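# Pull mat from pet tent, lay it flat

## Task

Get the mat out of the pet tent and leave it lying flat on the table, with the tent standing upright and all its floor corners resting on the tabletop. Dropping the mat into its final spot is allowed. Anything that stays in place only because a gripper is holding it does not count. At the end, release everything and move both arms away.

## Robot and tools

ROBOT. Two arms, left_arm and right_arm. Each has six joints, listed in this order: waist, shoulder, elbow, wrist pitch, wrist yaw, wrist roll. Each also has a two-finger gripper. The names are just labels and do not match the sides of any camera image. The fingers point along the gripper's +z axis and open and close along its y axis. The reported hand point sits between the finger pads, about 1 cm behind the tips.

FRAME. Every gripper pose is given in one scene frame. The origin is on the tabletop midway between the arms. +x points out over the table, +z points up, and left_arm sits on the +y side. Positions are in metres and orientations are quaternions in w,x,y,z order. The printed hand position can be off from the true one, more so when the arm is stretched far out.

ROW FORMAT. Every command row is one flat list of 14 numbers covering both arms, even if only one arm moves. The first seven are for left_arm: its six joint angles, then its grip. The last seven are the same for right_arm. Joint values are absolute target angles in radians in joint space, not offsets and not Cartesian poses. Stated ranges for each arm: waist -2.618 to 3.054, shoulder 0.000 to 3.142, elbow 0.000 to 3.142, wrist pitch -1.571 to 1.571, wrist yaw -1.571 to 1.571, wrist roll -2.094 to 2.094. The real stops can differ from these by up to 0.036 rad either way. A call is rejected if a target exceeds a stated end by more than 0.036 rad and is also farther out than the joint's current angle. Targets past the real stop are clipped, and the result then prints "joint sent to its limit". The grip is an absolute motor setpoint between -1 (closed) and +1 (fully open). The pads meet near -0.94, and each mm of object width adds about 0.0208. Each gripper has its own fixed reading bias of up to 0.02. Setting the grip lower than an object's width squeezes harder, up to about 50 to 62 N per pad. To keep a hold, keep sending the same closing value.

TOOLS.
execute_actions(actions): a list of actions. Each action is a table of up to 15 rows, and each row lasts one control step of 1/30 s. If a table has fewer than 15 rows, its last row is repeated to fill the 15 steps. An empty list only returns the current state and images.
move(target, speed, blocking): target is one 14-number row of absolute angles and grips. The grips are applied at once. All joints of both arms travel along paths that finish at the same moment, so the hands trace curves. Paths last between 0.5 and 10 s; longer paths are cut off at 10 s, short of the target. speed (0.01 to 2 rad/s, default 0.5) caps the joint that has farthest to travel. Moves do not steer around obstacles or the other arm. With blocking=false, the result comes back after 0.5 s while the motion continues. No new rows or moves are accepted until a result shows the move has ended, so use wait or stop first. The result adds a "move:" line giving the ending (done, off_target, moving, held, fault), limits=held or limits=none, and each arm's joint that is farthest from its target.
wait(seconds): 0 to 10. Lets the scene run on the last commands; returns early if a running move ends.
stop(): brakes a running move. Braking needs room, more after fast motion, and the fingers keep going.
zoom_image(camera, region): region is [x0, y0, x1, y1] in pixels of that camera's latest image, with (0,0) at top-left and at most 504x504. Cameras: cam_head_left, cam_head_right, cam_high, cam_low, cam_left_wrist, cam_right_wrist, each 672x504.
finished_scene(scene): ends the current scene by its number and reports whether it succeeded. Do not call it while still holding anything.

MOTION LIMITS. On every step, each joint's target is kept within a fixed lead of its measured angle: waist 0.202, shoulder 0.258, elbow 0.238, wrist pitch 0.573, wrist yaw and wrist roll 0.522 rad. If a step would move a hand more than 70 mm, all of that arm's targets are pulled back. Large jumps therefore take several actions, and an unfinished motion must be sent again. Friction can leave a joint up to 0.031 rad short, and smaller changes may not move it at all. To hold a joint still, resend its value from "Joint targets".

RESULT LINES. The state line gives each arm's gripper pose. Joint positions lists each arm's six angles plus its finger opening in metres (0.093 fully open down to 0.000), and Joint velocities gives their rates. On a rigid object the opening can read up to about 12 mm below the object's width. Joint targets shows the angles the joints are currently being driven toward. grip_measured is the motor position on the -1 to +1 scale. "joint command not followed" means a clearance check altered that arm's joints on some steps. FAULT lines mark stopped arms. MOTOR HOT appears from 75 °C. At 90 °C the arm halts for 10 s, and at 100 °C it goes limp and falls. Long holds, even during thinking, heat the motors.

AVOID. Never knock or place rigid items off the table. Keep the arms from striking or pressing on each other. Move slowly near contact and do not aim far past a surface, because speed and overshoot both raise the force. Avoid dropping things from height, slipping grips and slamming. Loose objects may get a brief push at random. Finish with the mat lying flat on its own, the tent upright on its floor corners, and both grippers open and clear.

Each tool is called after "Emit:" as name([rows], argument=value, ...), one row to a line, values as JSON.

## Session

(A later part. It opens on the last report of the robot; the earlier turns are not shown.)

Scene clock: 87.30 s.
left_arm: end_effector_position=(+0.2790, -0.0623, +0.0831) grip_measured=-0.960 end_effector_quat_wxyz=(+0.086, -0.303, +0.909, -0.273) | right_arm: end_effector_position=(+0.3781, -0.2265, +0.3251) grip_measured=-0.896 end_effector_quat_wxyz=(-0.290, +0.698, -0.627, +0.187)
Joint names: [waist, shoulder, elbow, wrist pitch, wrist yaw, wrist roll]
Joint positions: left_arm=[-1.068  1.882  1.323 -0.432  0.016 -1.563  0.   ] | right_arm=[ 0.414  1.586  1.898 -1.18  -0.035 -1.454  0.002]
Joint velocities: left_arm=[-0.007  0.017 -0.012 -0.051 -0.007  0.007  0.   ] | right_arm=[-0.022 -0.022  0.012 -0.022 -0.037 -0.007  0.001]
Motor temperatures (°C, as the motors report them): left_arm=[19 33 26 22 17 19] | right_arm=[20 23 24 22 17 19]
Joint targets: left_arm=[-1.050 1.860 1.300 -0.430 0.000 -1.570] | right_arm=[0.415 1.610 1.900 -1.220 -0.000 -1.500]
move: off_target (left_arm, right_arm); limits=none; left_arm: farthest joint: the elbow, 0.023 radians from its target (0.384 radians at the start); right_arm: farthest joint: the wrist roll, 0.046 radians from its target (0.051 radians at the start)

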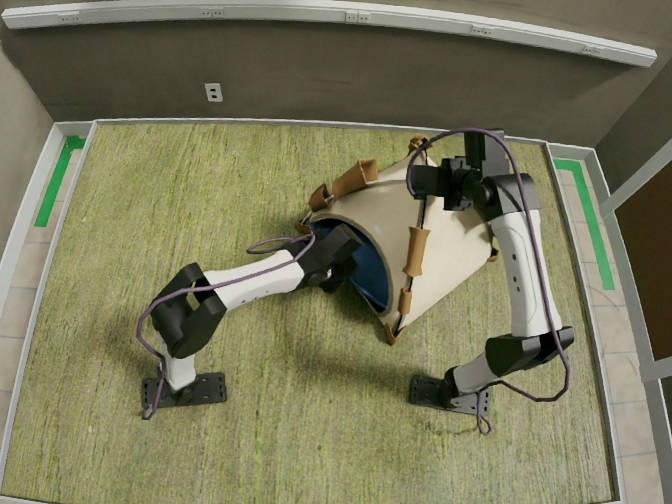

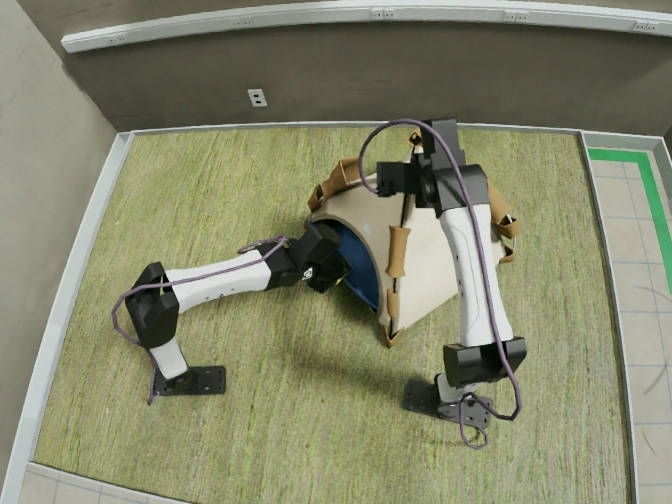

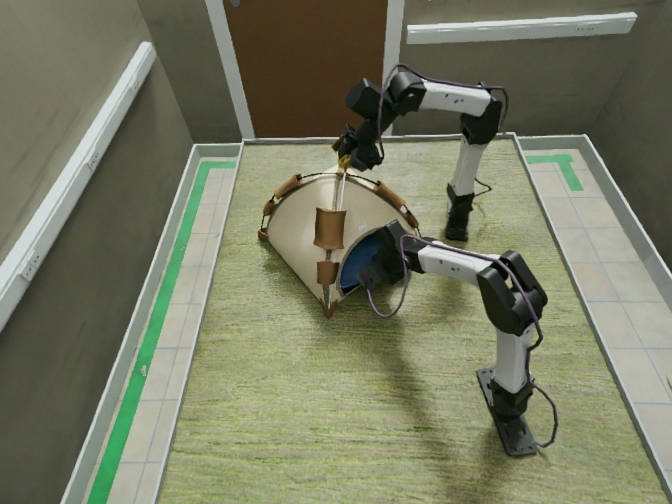

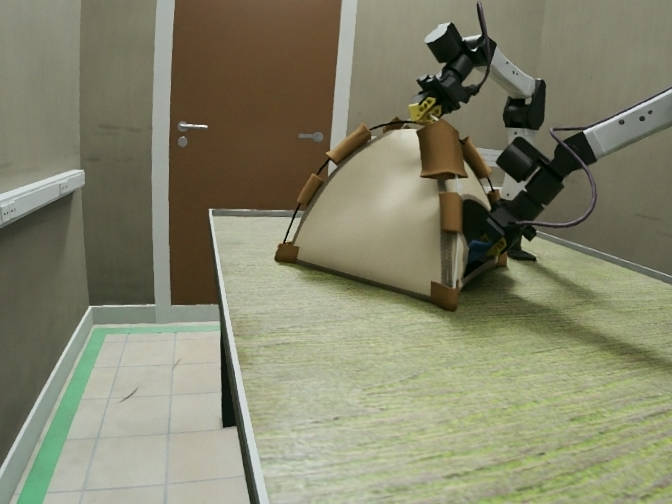

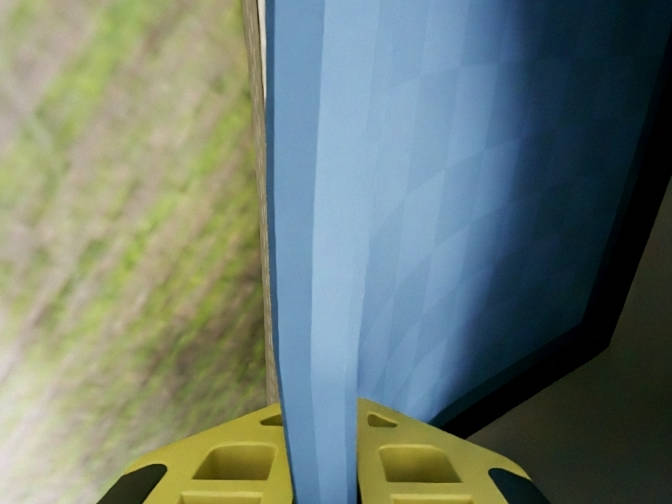

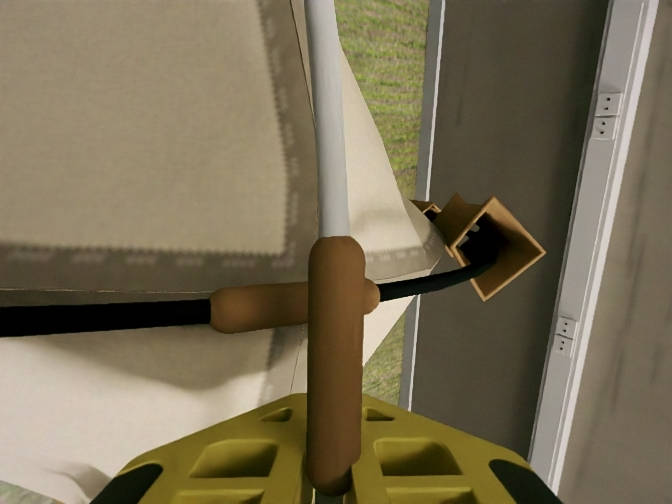

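Emit:
move(target=[-1.07,1.605,0.99,-0.38,0,-1.57,-1,0.415,1.61,1.9,-1.22,0,-1.5,-0.9], speed=0.15)

Scene clock: 90.33 s.
left_arm: end_effector_position=(+0.2344, -0.0094, +0.0849) grip_measured=-0.960 end_effector_quat_wxyz=(+0.080, -0.301, +0.908, -0.280) | right_arm: end_effector_position=(+0.3791, -0.2238, +0.3266) grip_measured=-0.896 end_effector_quat_wxyz=(-0.296, +0.701, -0.622, +0.185)
Joint names: [waist, shoulder, elbow, wrist pitch, wrist yaw, wrist roll]
Joint positions: left_arm=[-1.068  1.624  1.015 -0.372  0.033 -1.563  0.   ] | right_arm=[ 0.414  1.586  1.898 -1.171 -0.049 -1.461  0.002]
Joint velocities: left_arm=[-0.012  0.002 -0.007  0.007 -0.081 -0.051  0.   ] | right_arm=[-0.012 -0.022  0.002 -0.037  0.007 -0.022 -0.002]
Motor temperatures (°C, as the motors report them): left_arm=[19 33 26 21 17 19] | right_arm=[20 23 24 22 17 19]
Joint targets: left_arm=[-1.070 1.605 0.990 -0.380 0.000 -1.570] | right_arm=[0.415 1.610 1.900 -1.220 0.000 -1.500]
move: off_target (left_arm, right_arm); limits=none; left_arm: farthest joint: the wrist yaw, 0.033 radians from its target (0.016 radians at the start); right_arm: farthest joint: the wrist pitch, 0.049 radians from its target (0.040 radians at the start)

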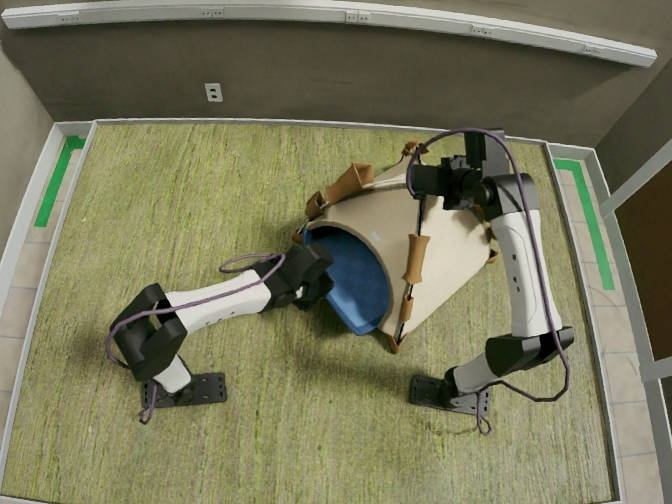

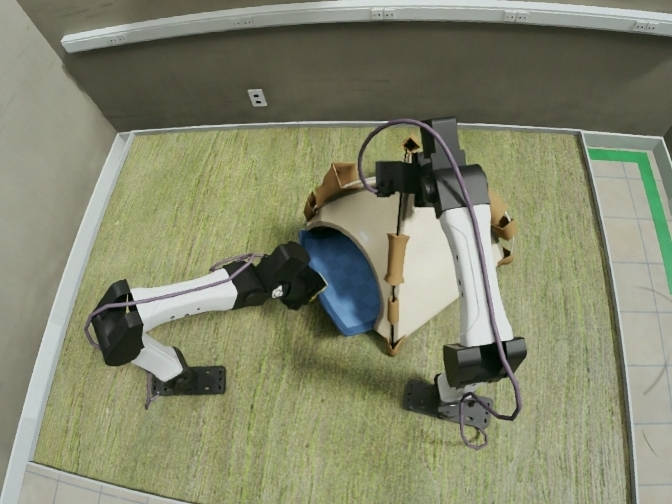

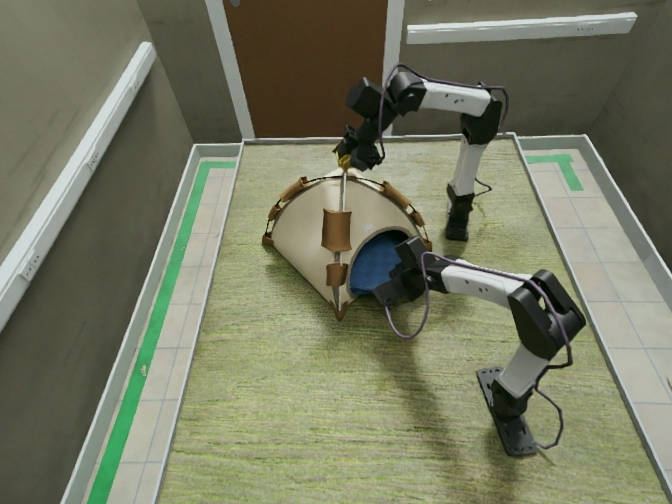

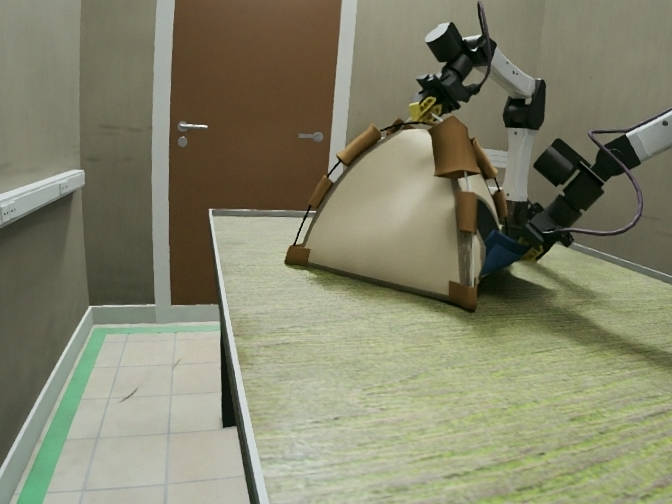

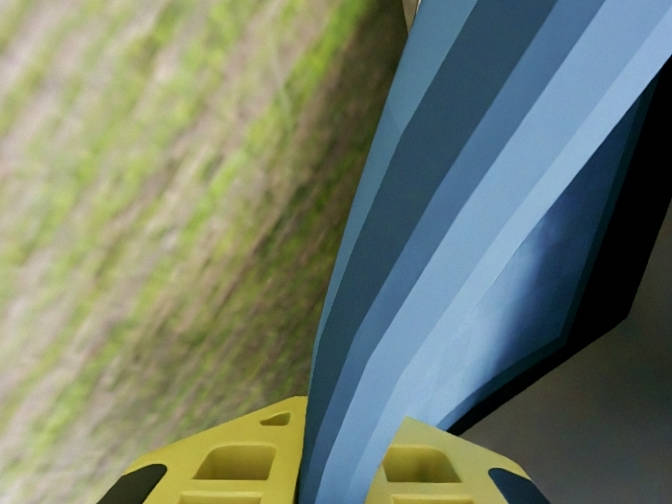

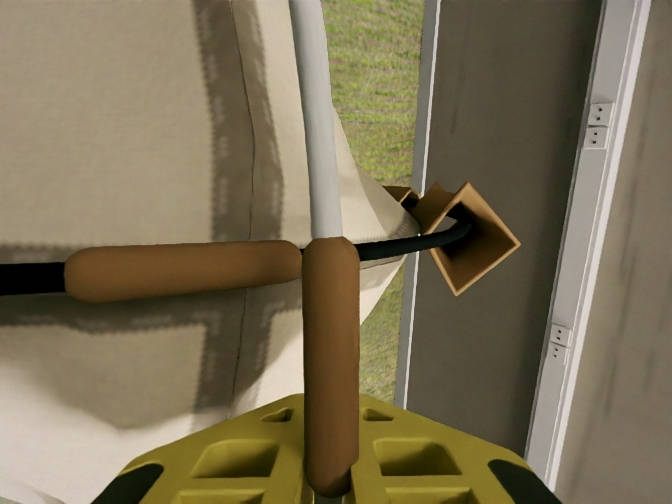

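Emit:
move(target=[-1.08,1.20,0.65,-0.46,0,-1.57,-1,0.415,1.61,1.9,-1.22,0,-1.5,-0.9], speed=0.2)

Scene clock: 93.20 s.
left_arm: end_effector_position=(+0.1769, +0.0605, +0.0932) grip_measured=-0.960 end_effector_quat_wxyz=(+0.085, -0.294, +0.902, -0.303) | right_arm: end_effector_position=(+0.3782, -0.2218, +0.3263) grip_measured=-0.896 end_effector_quat_wxyz=(-0.296, +0.706, -0.616, +0.183)
Joint names: [waist, shoulder, elbow, wrist pitch, wrist yaw, wrist roll]
Joint positions: left_arm=[-1.075  1.214  0.679 -0.396  0.038 -1.563  0.   ] | right_arm=[ 0.417  1.586  1.898 -1.174 -0.055 -1.471  0.002]
Joint velocities: left_arm=[ 0.002 -0.012 -0.002  0.066 -0.037 -0.022  0.   ] | right_arm=[ 0.007  0.002 -0.002  0.022 -0.081 -0.007  0.001]
Motor temperatures (°C, as the motors report them): left_arm=[19 32 26 21 17 19] | right_arm=[20 24 24 22 17 19]
Joint targets: left_arm=[-1.080 1.200 0.650 -0.460 -0.000 -1.570] | right_arm=[0.415 1.610 1.900 -1.220 0.000 -1.500]
move: off_target (left_arm, right_arm); limits=none; left_arm: farthest joint: the wrist pitch, 0.064 radians from its target (0.088 radians at the start); right_arm: farthest joint: the wrist yaw, 0.055 radians from its target (0.049 radians at the start)

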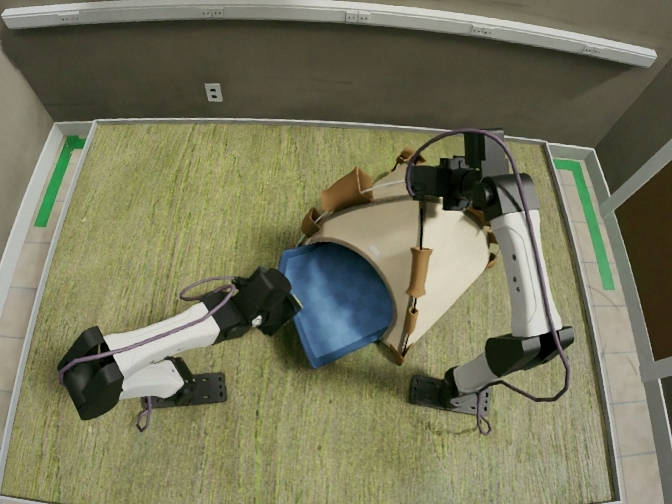

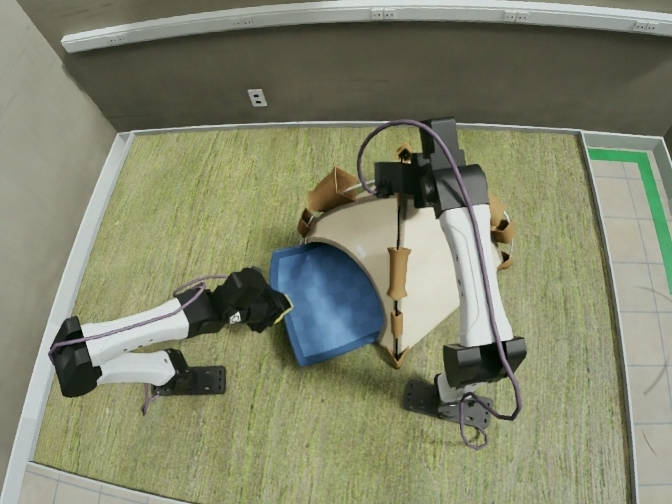

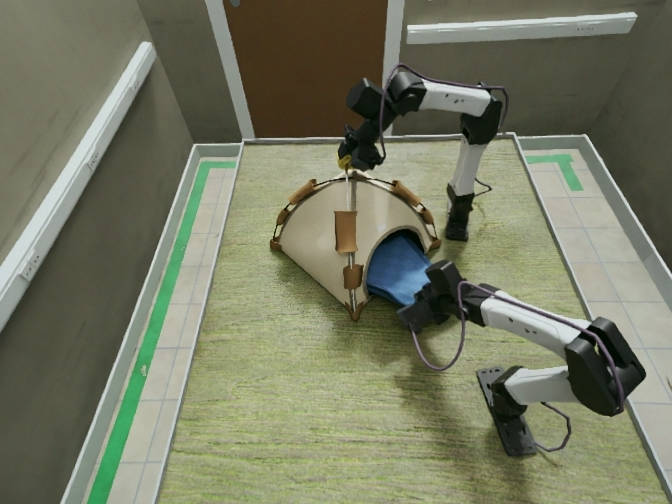

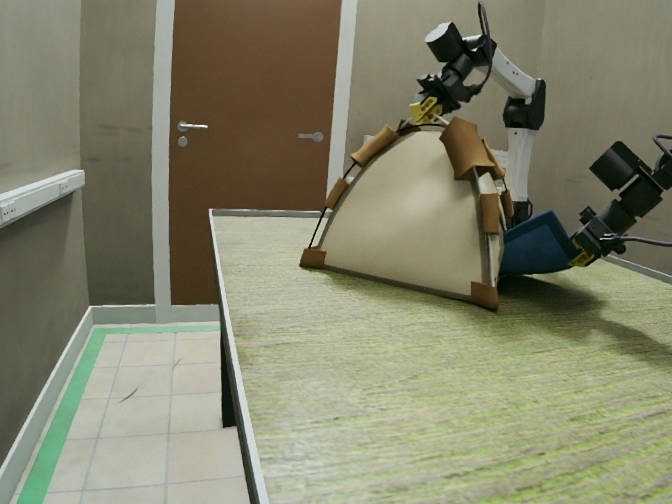

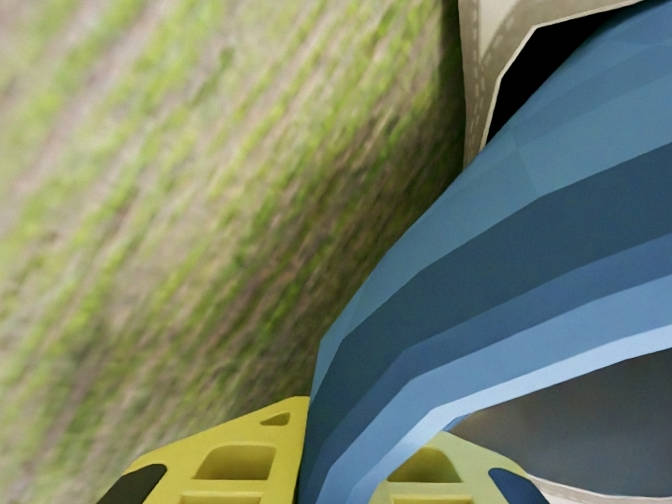

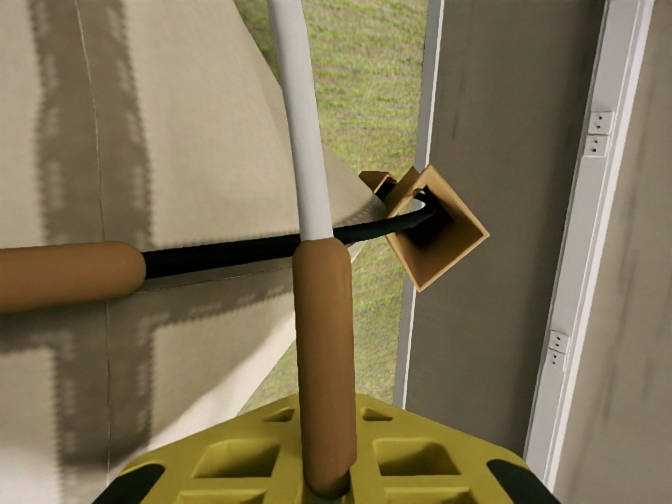

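Emit:
move(target=[-1.0,0.90,0.55,-0.78,0,-1.57,-1,0.14,1.61,1.9,-1.22,0,-1.75,-0.9], speed=0.15)

Scene clock: 97.23 s.
left_arm: end_effector_position=(+0.1338, +0.1469, +0.0803) grip_measured=-0.960 end_effector_quat_wxyz=(+0.076, -0.334, +0.914, -0.219) | right_arm: end_effector_position=(+0.3849, -0.3313, +0.3226) grip_measured=-0.896 end_effector_quat_wxyz=(-0.226, +0.697, -0.633, +0.250)
Joint names: [waist, shoulder, elbow, wrist pitch, wrist yaw, wrist roll]
Joint positions: left_arm=[-1.012  0.914  0.571 -0.759  0.013 -1.562  0.   ] | right_arm=[ 0.147  1.586  1.898 -1.196 -0.034 -1.71   0.002]
Joint velocities: left_arm=[ 0.002 -0.007 -0.007  0.051  0.037 -0.037  0.   ] | right_arm=[-0.007  0.002 -0.007  0.007  0.066  0.022 -0.001]
Motor temperatures (°C, as the motors report them): left_arm=[19 31 26 21 17 19] | right_arm=[20 24 24 22 17 19]
Joint targets: left_arm=[-1.000 0.900 0.550 -0.780 -0.000 -1.570] | right_arm=[0.140 1.610 1.900 -1.220 -0.000 -1.750]
move: off_target (left_arm, right_arm); limits=none; left_arm: farthest joint: the elbow, 0.021 radians from its target (0.129 radians at the start); right_arm: farthest joint: the wrist roll, 0.040 radians from its target (0.279 radians at the start)

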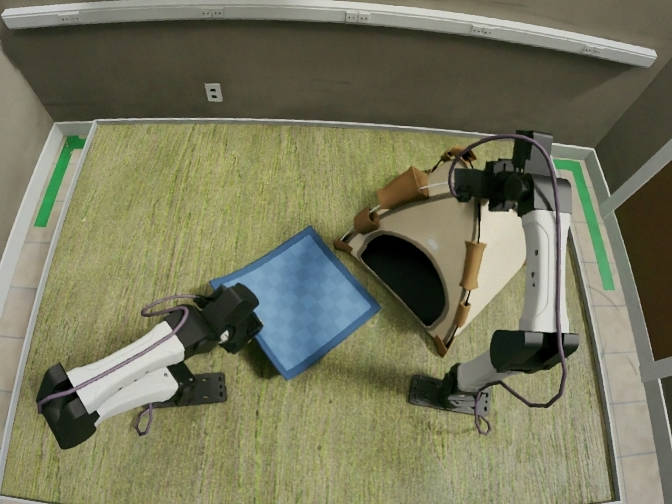

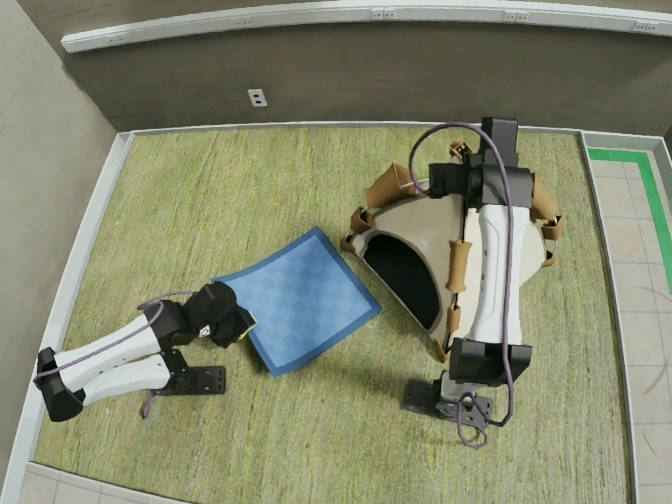

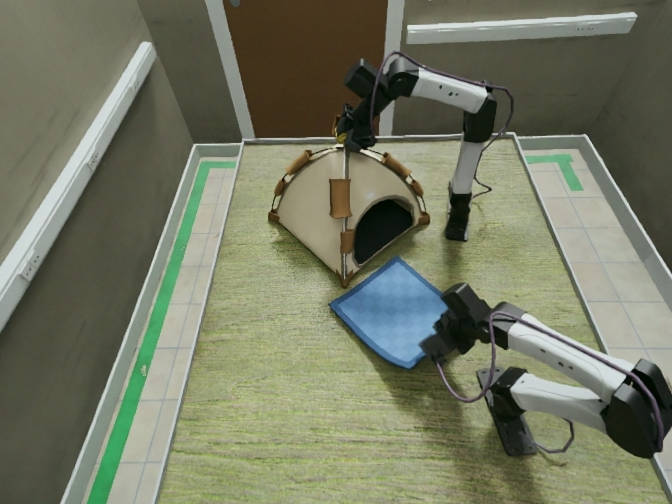

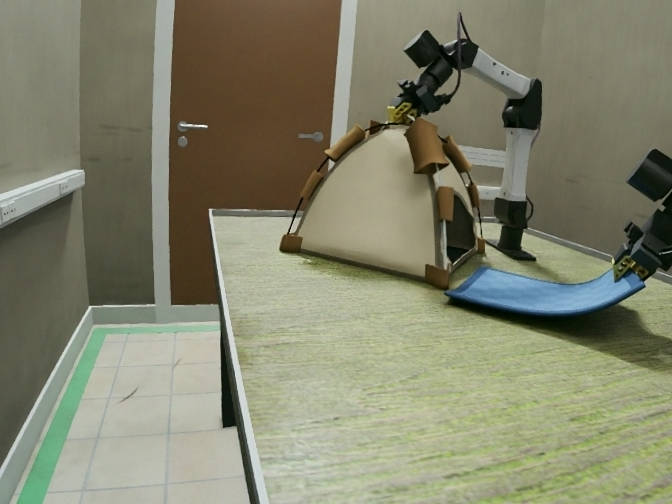

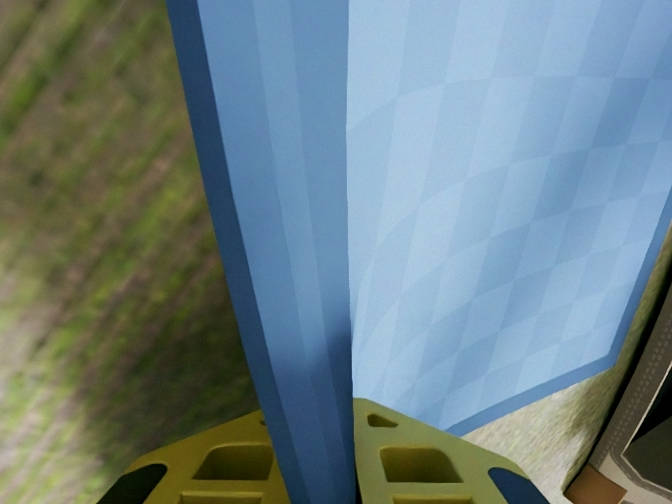

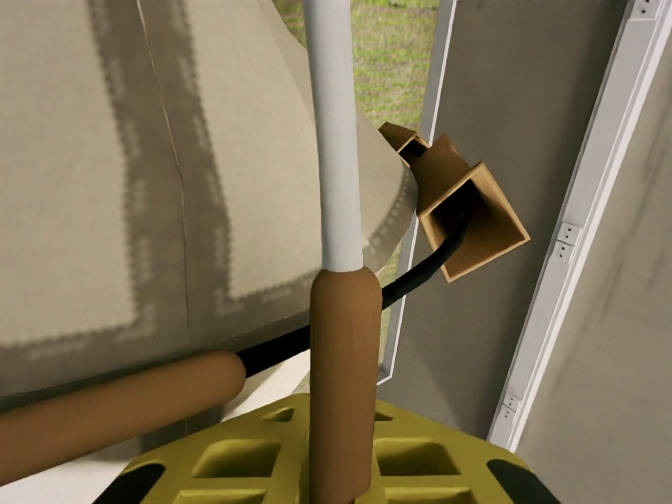

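Emit:
move(target=[-1.0,0.815,0.38,-0.66,0,-1.57,-1,0.14,1.59,1.9,-1.2,-0.03,-1.71,0], speed=0.2)

Emit:
move(target=[-1.0,0.815,0.38,-0.66,0,-1.57,-0.3,0.14,1.5,1.9,-1.3,-0.03,-1.71,0], speed=0.2)

Emit:
move(target=[-1.0,0.88,0.60,-1.13,0,-1.57,-0.3,0.14,1.35,1.9,-1.4,-0.03,-1.71,0], speed=0.3)

Scene clock: 99.37 s.
left_arm: end_effector_position=(+0.1216, +0.1611, +0.0463) grip_measured=-0.960 end_effector_quat_wxyz=(+0.078, -0.334, +0.913, -0.223) | right_arm: end_effector_position=(+0.3849, -0.3311, +0.3226) grip_measured=-0.003 end_effector_quat_wxyz=(-0.227, +0.697, -0.633, +0.250)
Joint names: [waist, shoulder, elbow, wrist pitch, wrist yaw, wrist roll]
Joint positions: left_arm=[-1.012  0.828  0.404 -0.671  0.013 -1.562  0.   ] | right_arm=[ 0.147  1.586  1.898 -1.196 -0.035 -1.709  0.045]
Joint velocities: left_arm=[ 0.007 -0.002  0.007 -0.022 -0.037  0.037  0.   ] | right_arm=[-0.002 -0.022 -0.012  0.022  0.037 -0.022 -0.   ]
Motor temperatures (°C, as the motors report them): left_arm=[19 30 25 21 17 19] | right_arm=[20 24 24 23 17 19]
Joint targets: left_arm=[-1.000 0.815 0.380 -0.660 -0.000 -1.570] | right_arm=[0.140 1.590 1.900 -1.200 -0.030 -1.710]
move: off_target (left_arm); limits=none; left_arm: farthest joint: the elbow, 0.024 radians from its target (0.191 radians at the start); right_arm: farthest joint: the waist, 0.007 radians from its target (0.007 radians at the start)

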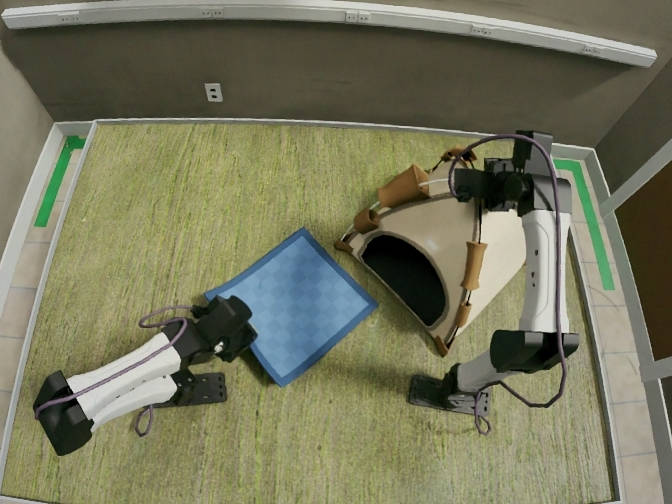

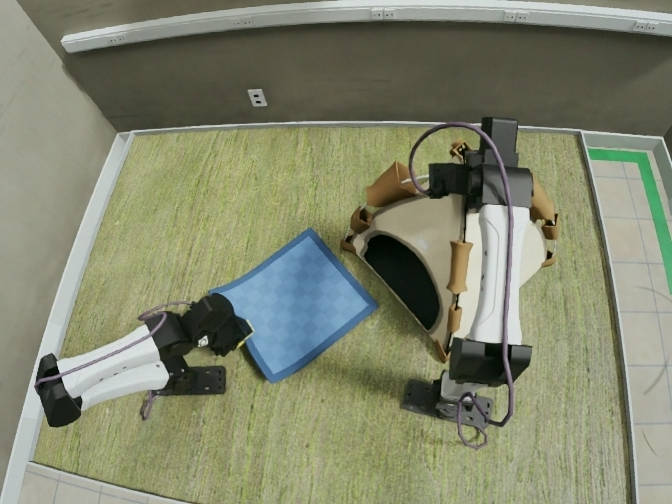

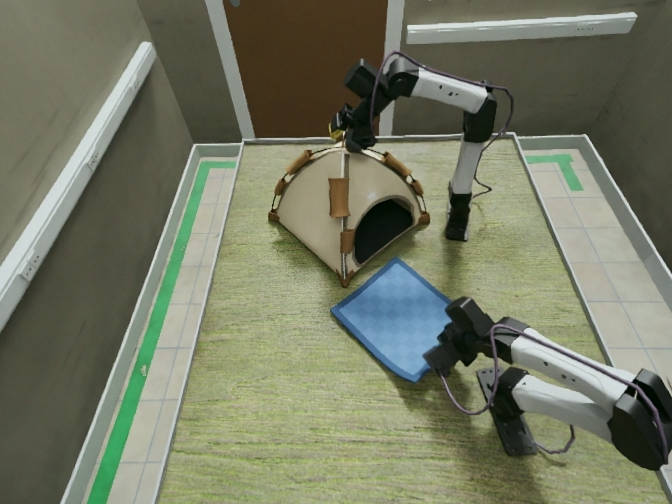

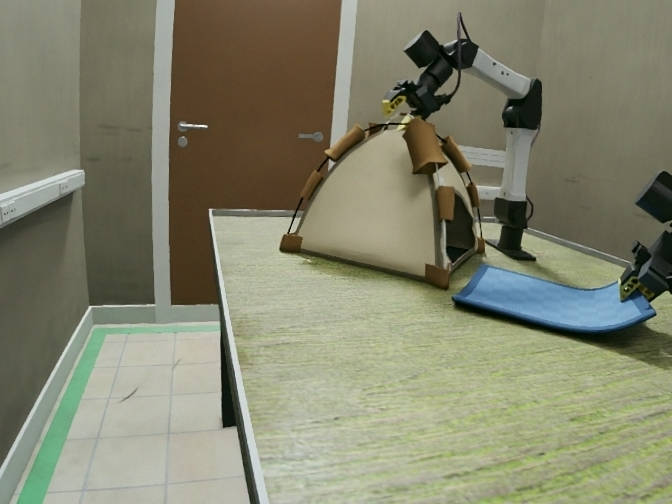

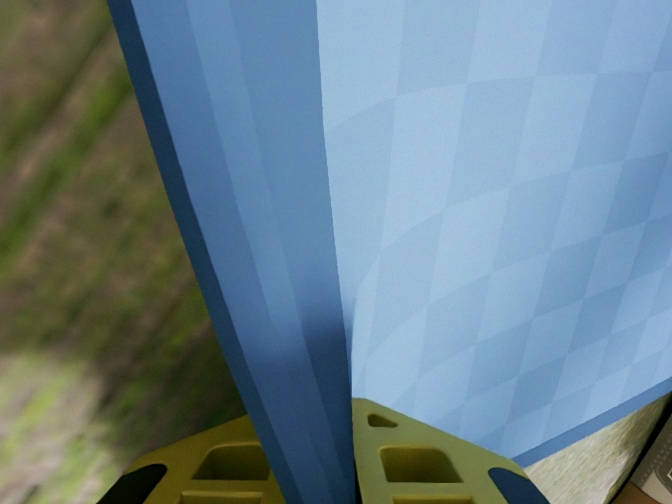

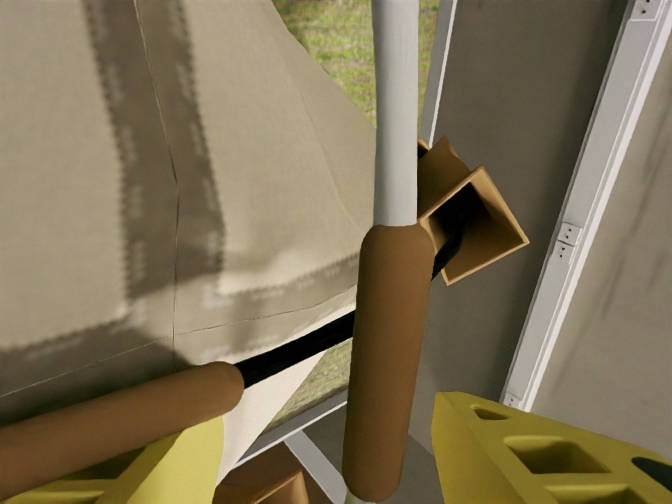

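Scene clock: 100.37 s.
left_arm: end_effector_position=(+0.1222, +0.1616, +0.0463) grip_measured=-0.303 end_effector_quat_wxyz=(+0.080, -0.334, +0.912, -0.222) | right_arm: end_effector_position=(+0.3523, -0.3293, +0.3345) grip_measured=-0.002 end_effector_quat_wxyz=(-0.221, +0.699, -0.635, +0.243)
Joint names: [waist, shoulder, elbow, wrist pitch, wrist yaw, wrist roll]
Joint positions: left_arm=[-1.012  0.828  0.404 -0.671  0.008 -1.562  0.031] | right_arm=[ 0.147  1.513  1.898 -1.287 -0.035 -1.709  0.045]
Joint velocities: left_arm=[-0.007  0.002  0.002  0.007 -0.022 -0.022  0.   ] | right_arm=[-0.007 -0.002 -0.007 -0.007  0.037 -0.051  0.   ]
Motor temperatures (°C, as the motors report them): left_arm=[19 30 25 21 17 19] | right_arm=[20 24 24 23 17 19]
Joint targets: left_arm=[-1.000 0.815 0.380 -0.660 0.000 -1.570] | right_arm=[0.140 1.500 1.900 -1.300 -0.030 -1.710]
move: off_target (left_arm); limits=none; left_arm: farthest joint: the elbow, 0.024 radians from its target (0.024 radians at the start); right_arm: farthest joint: the shoulder, 0.013 radians from its target (0.086 radians at the start)

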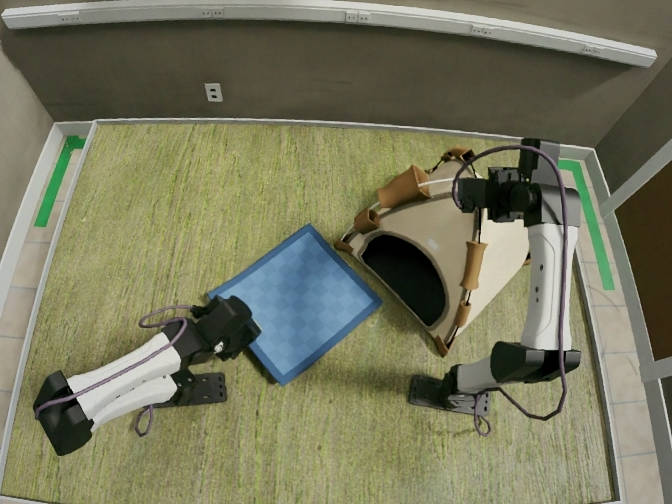

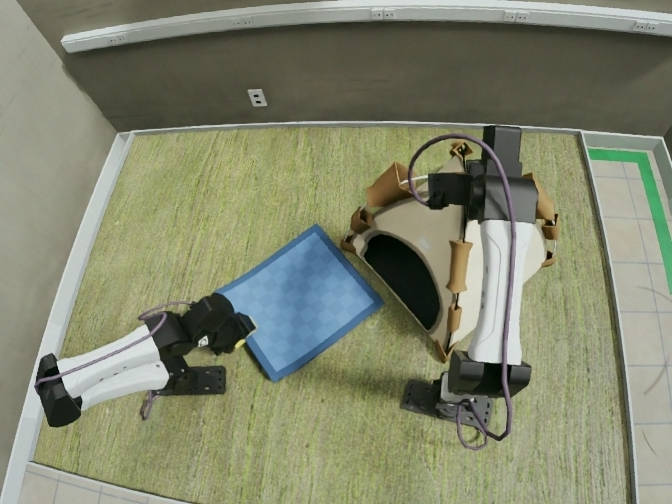

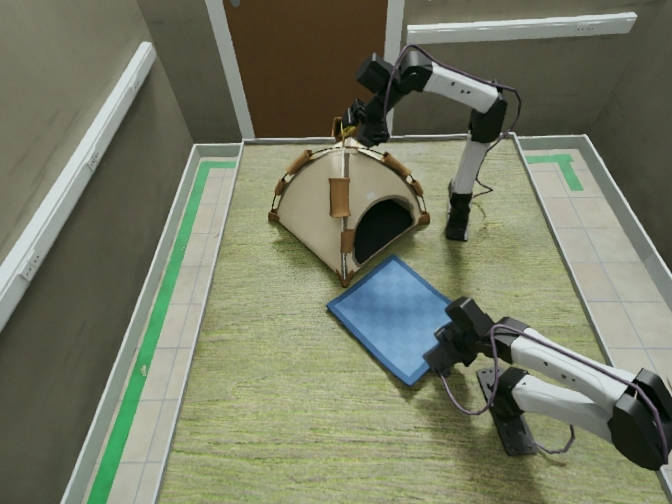

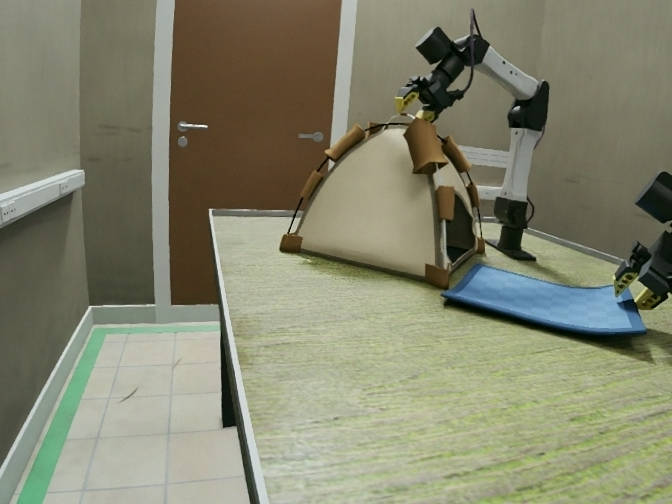

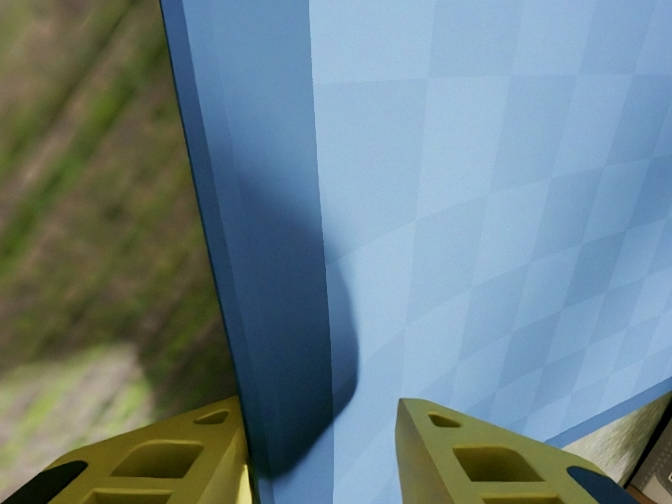

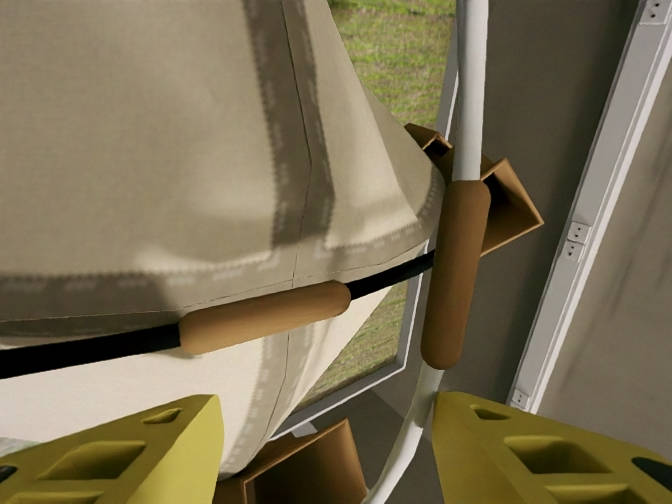

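Scene clock: 102.57 s.
left_arm: end_effector_position=(+0.0834, +0.2066, +0.0623) grip_measured=-0.303 end_effector_quat_wxyz=(+0.026, -0.344, +0.935, -0.079) | right_arm: end_effector_position=(+0.2987, -0.3263, +0.3645) grip_measured=-0.002 end_effector_quat_wxyz=(-0.234, +0.694, -0.630, +0.259)
Joint names: [waist, shoulder, elbow, wrist pitch, wrist yaw, wrist roll]
Joint positions: left_arm=[-1.012  0.866  0.573 -1.112  0.007 -1.562  0.031] | right_arm=[ 0.147  1.367  1.898 -1.389 -0.035 -1.709  0.045]
Joint velocities: left_arm=[ 0.002 -0.007 -0.007 -0.037 -0.022  0.051  0.001] | right_arm=[-0.012 -0.007  0.007 -0.037 -0.051 -0.037 -0.   ]
Motor temperatures (°C, as the motors report them): left_arm=[19 29 26 21 17 19] | right_arm=[20 24 24 23 17 19]
Joint targets: left_arm=[-1.000 0.880 0.600 -1.130 0.000 -1.570] | right_arm=[0.140 1.350 1.900 -1.400 -0.030 -1.710]
move: off_target (left_arm); limits=none; left_arm: farthest joint: the elbow, 0.027 radians from its target (0.196 radians at the start); right_arm: farthest joint: the shoulder, 0.017 radians from its target (0.163 radians at the start)

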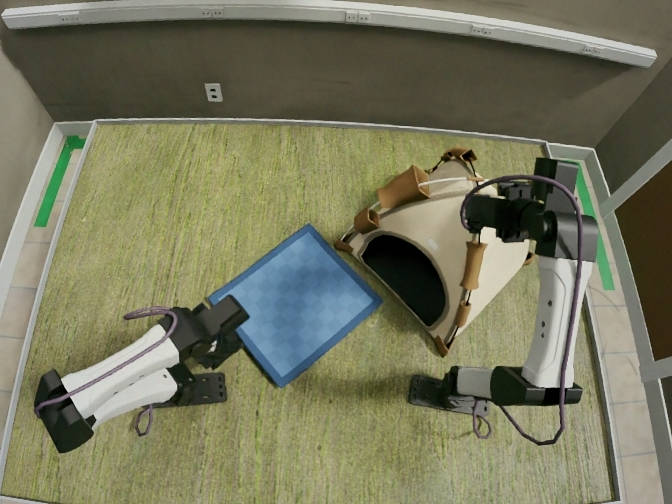

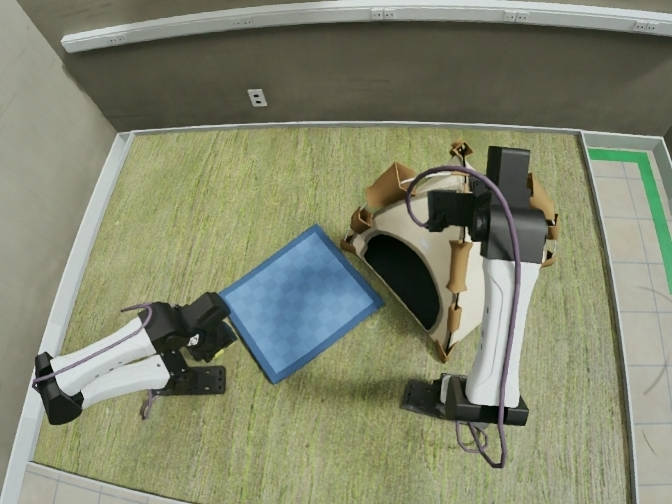

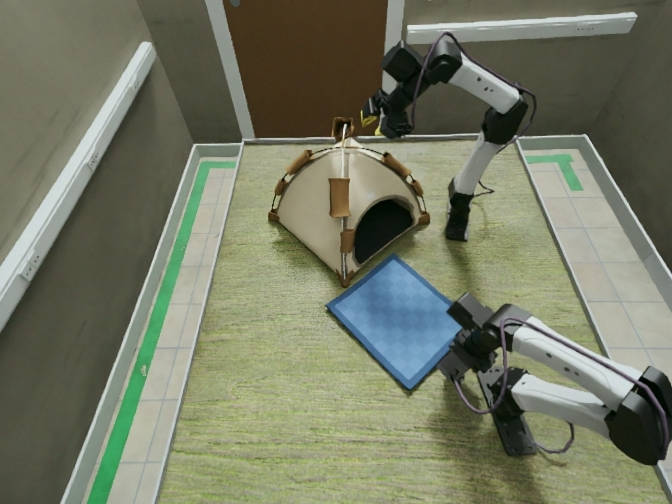

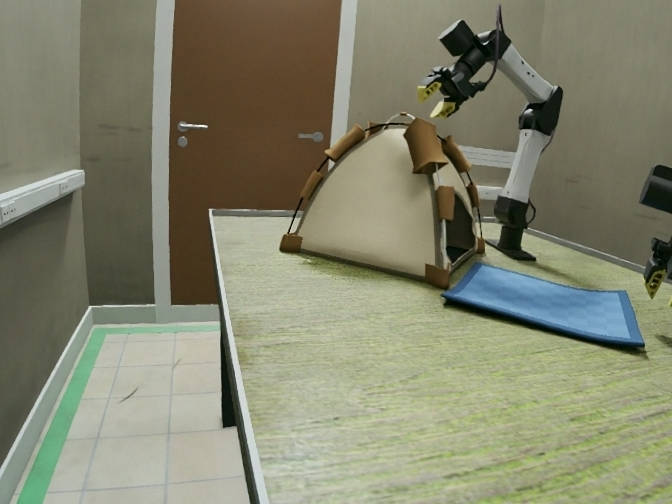

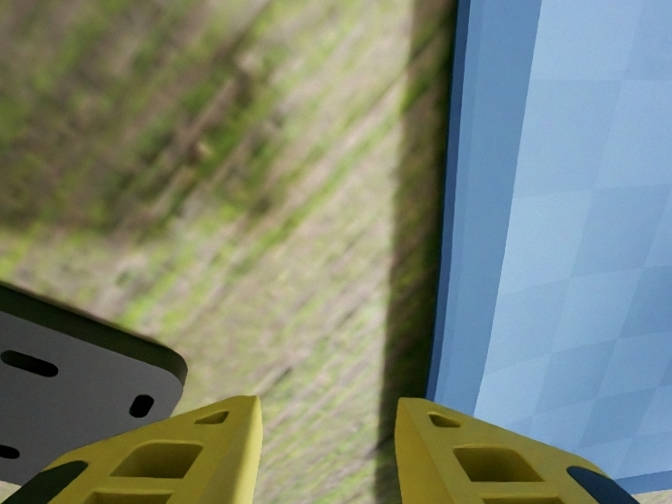

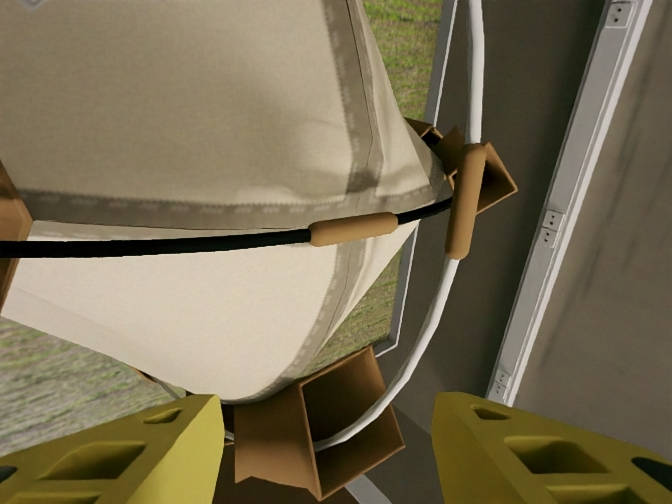

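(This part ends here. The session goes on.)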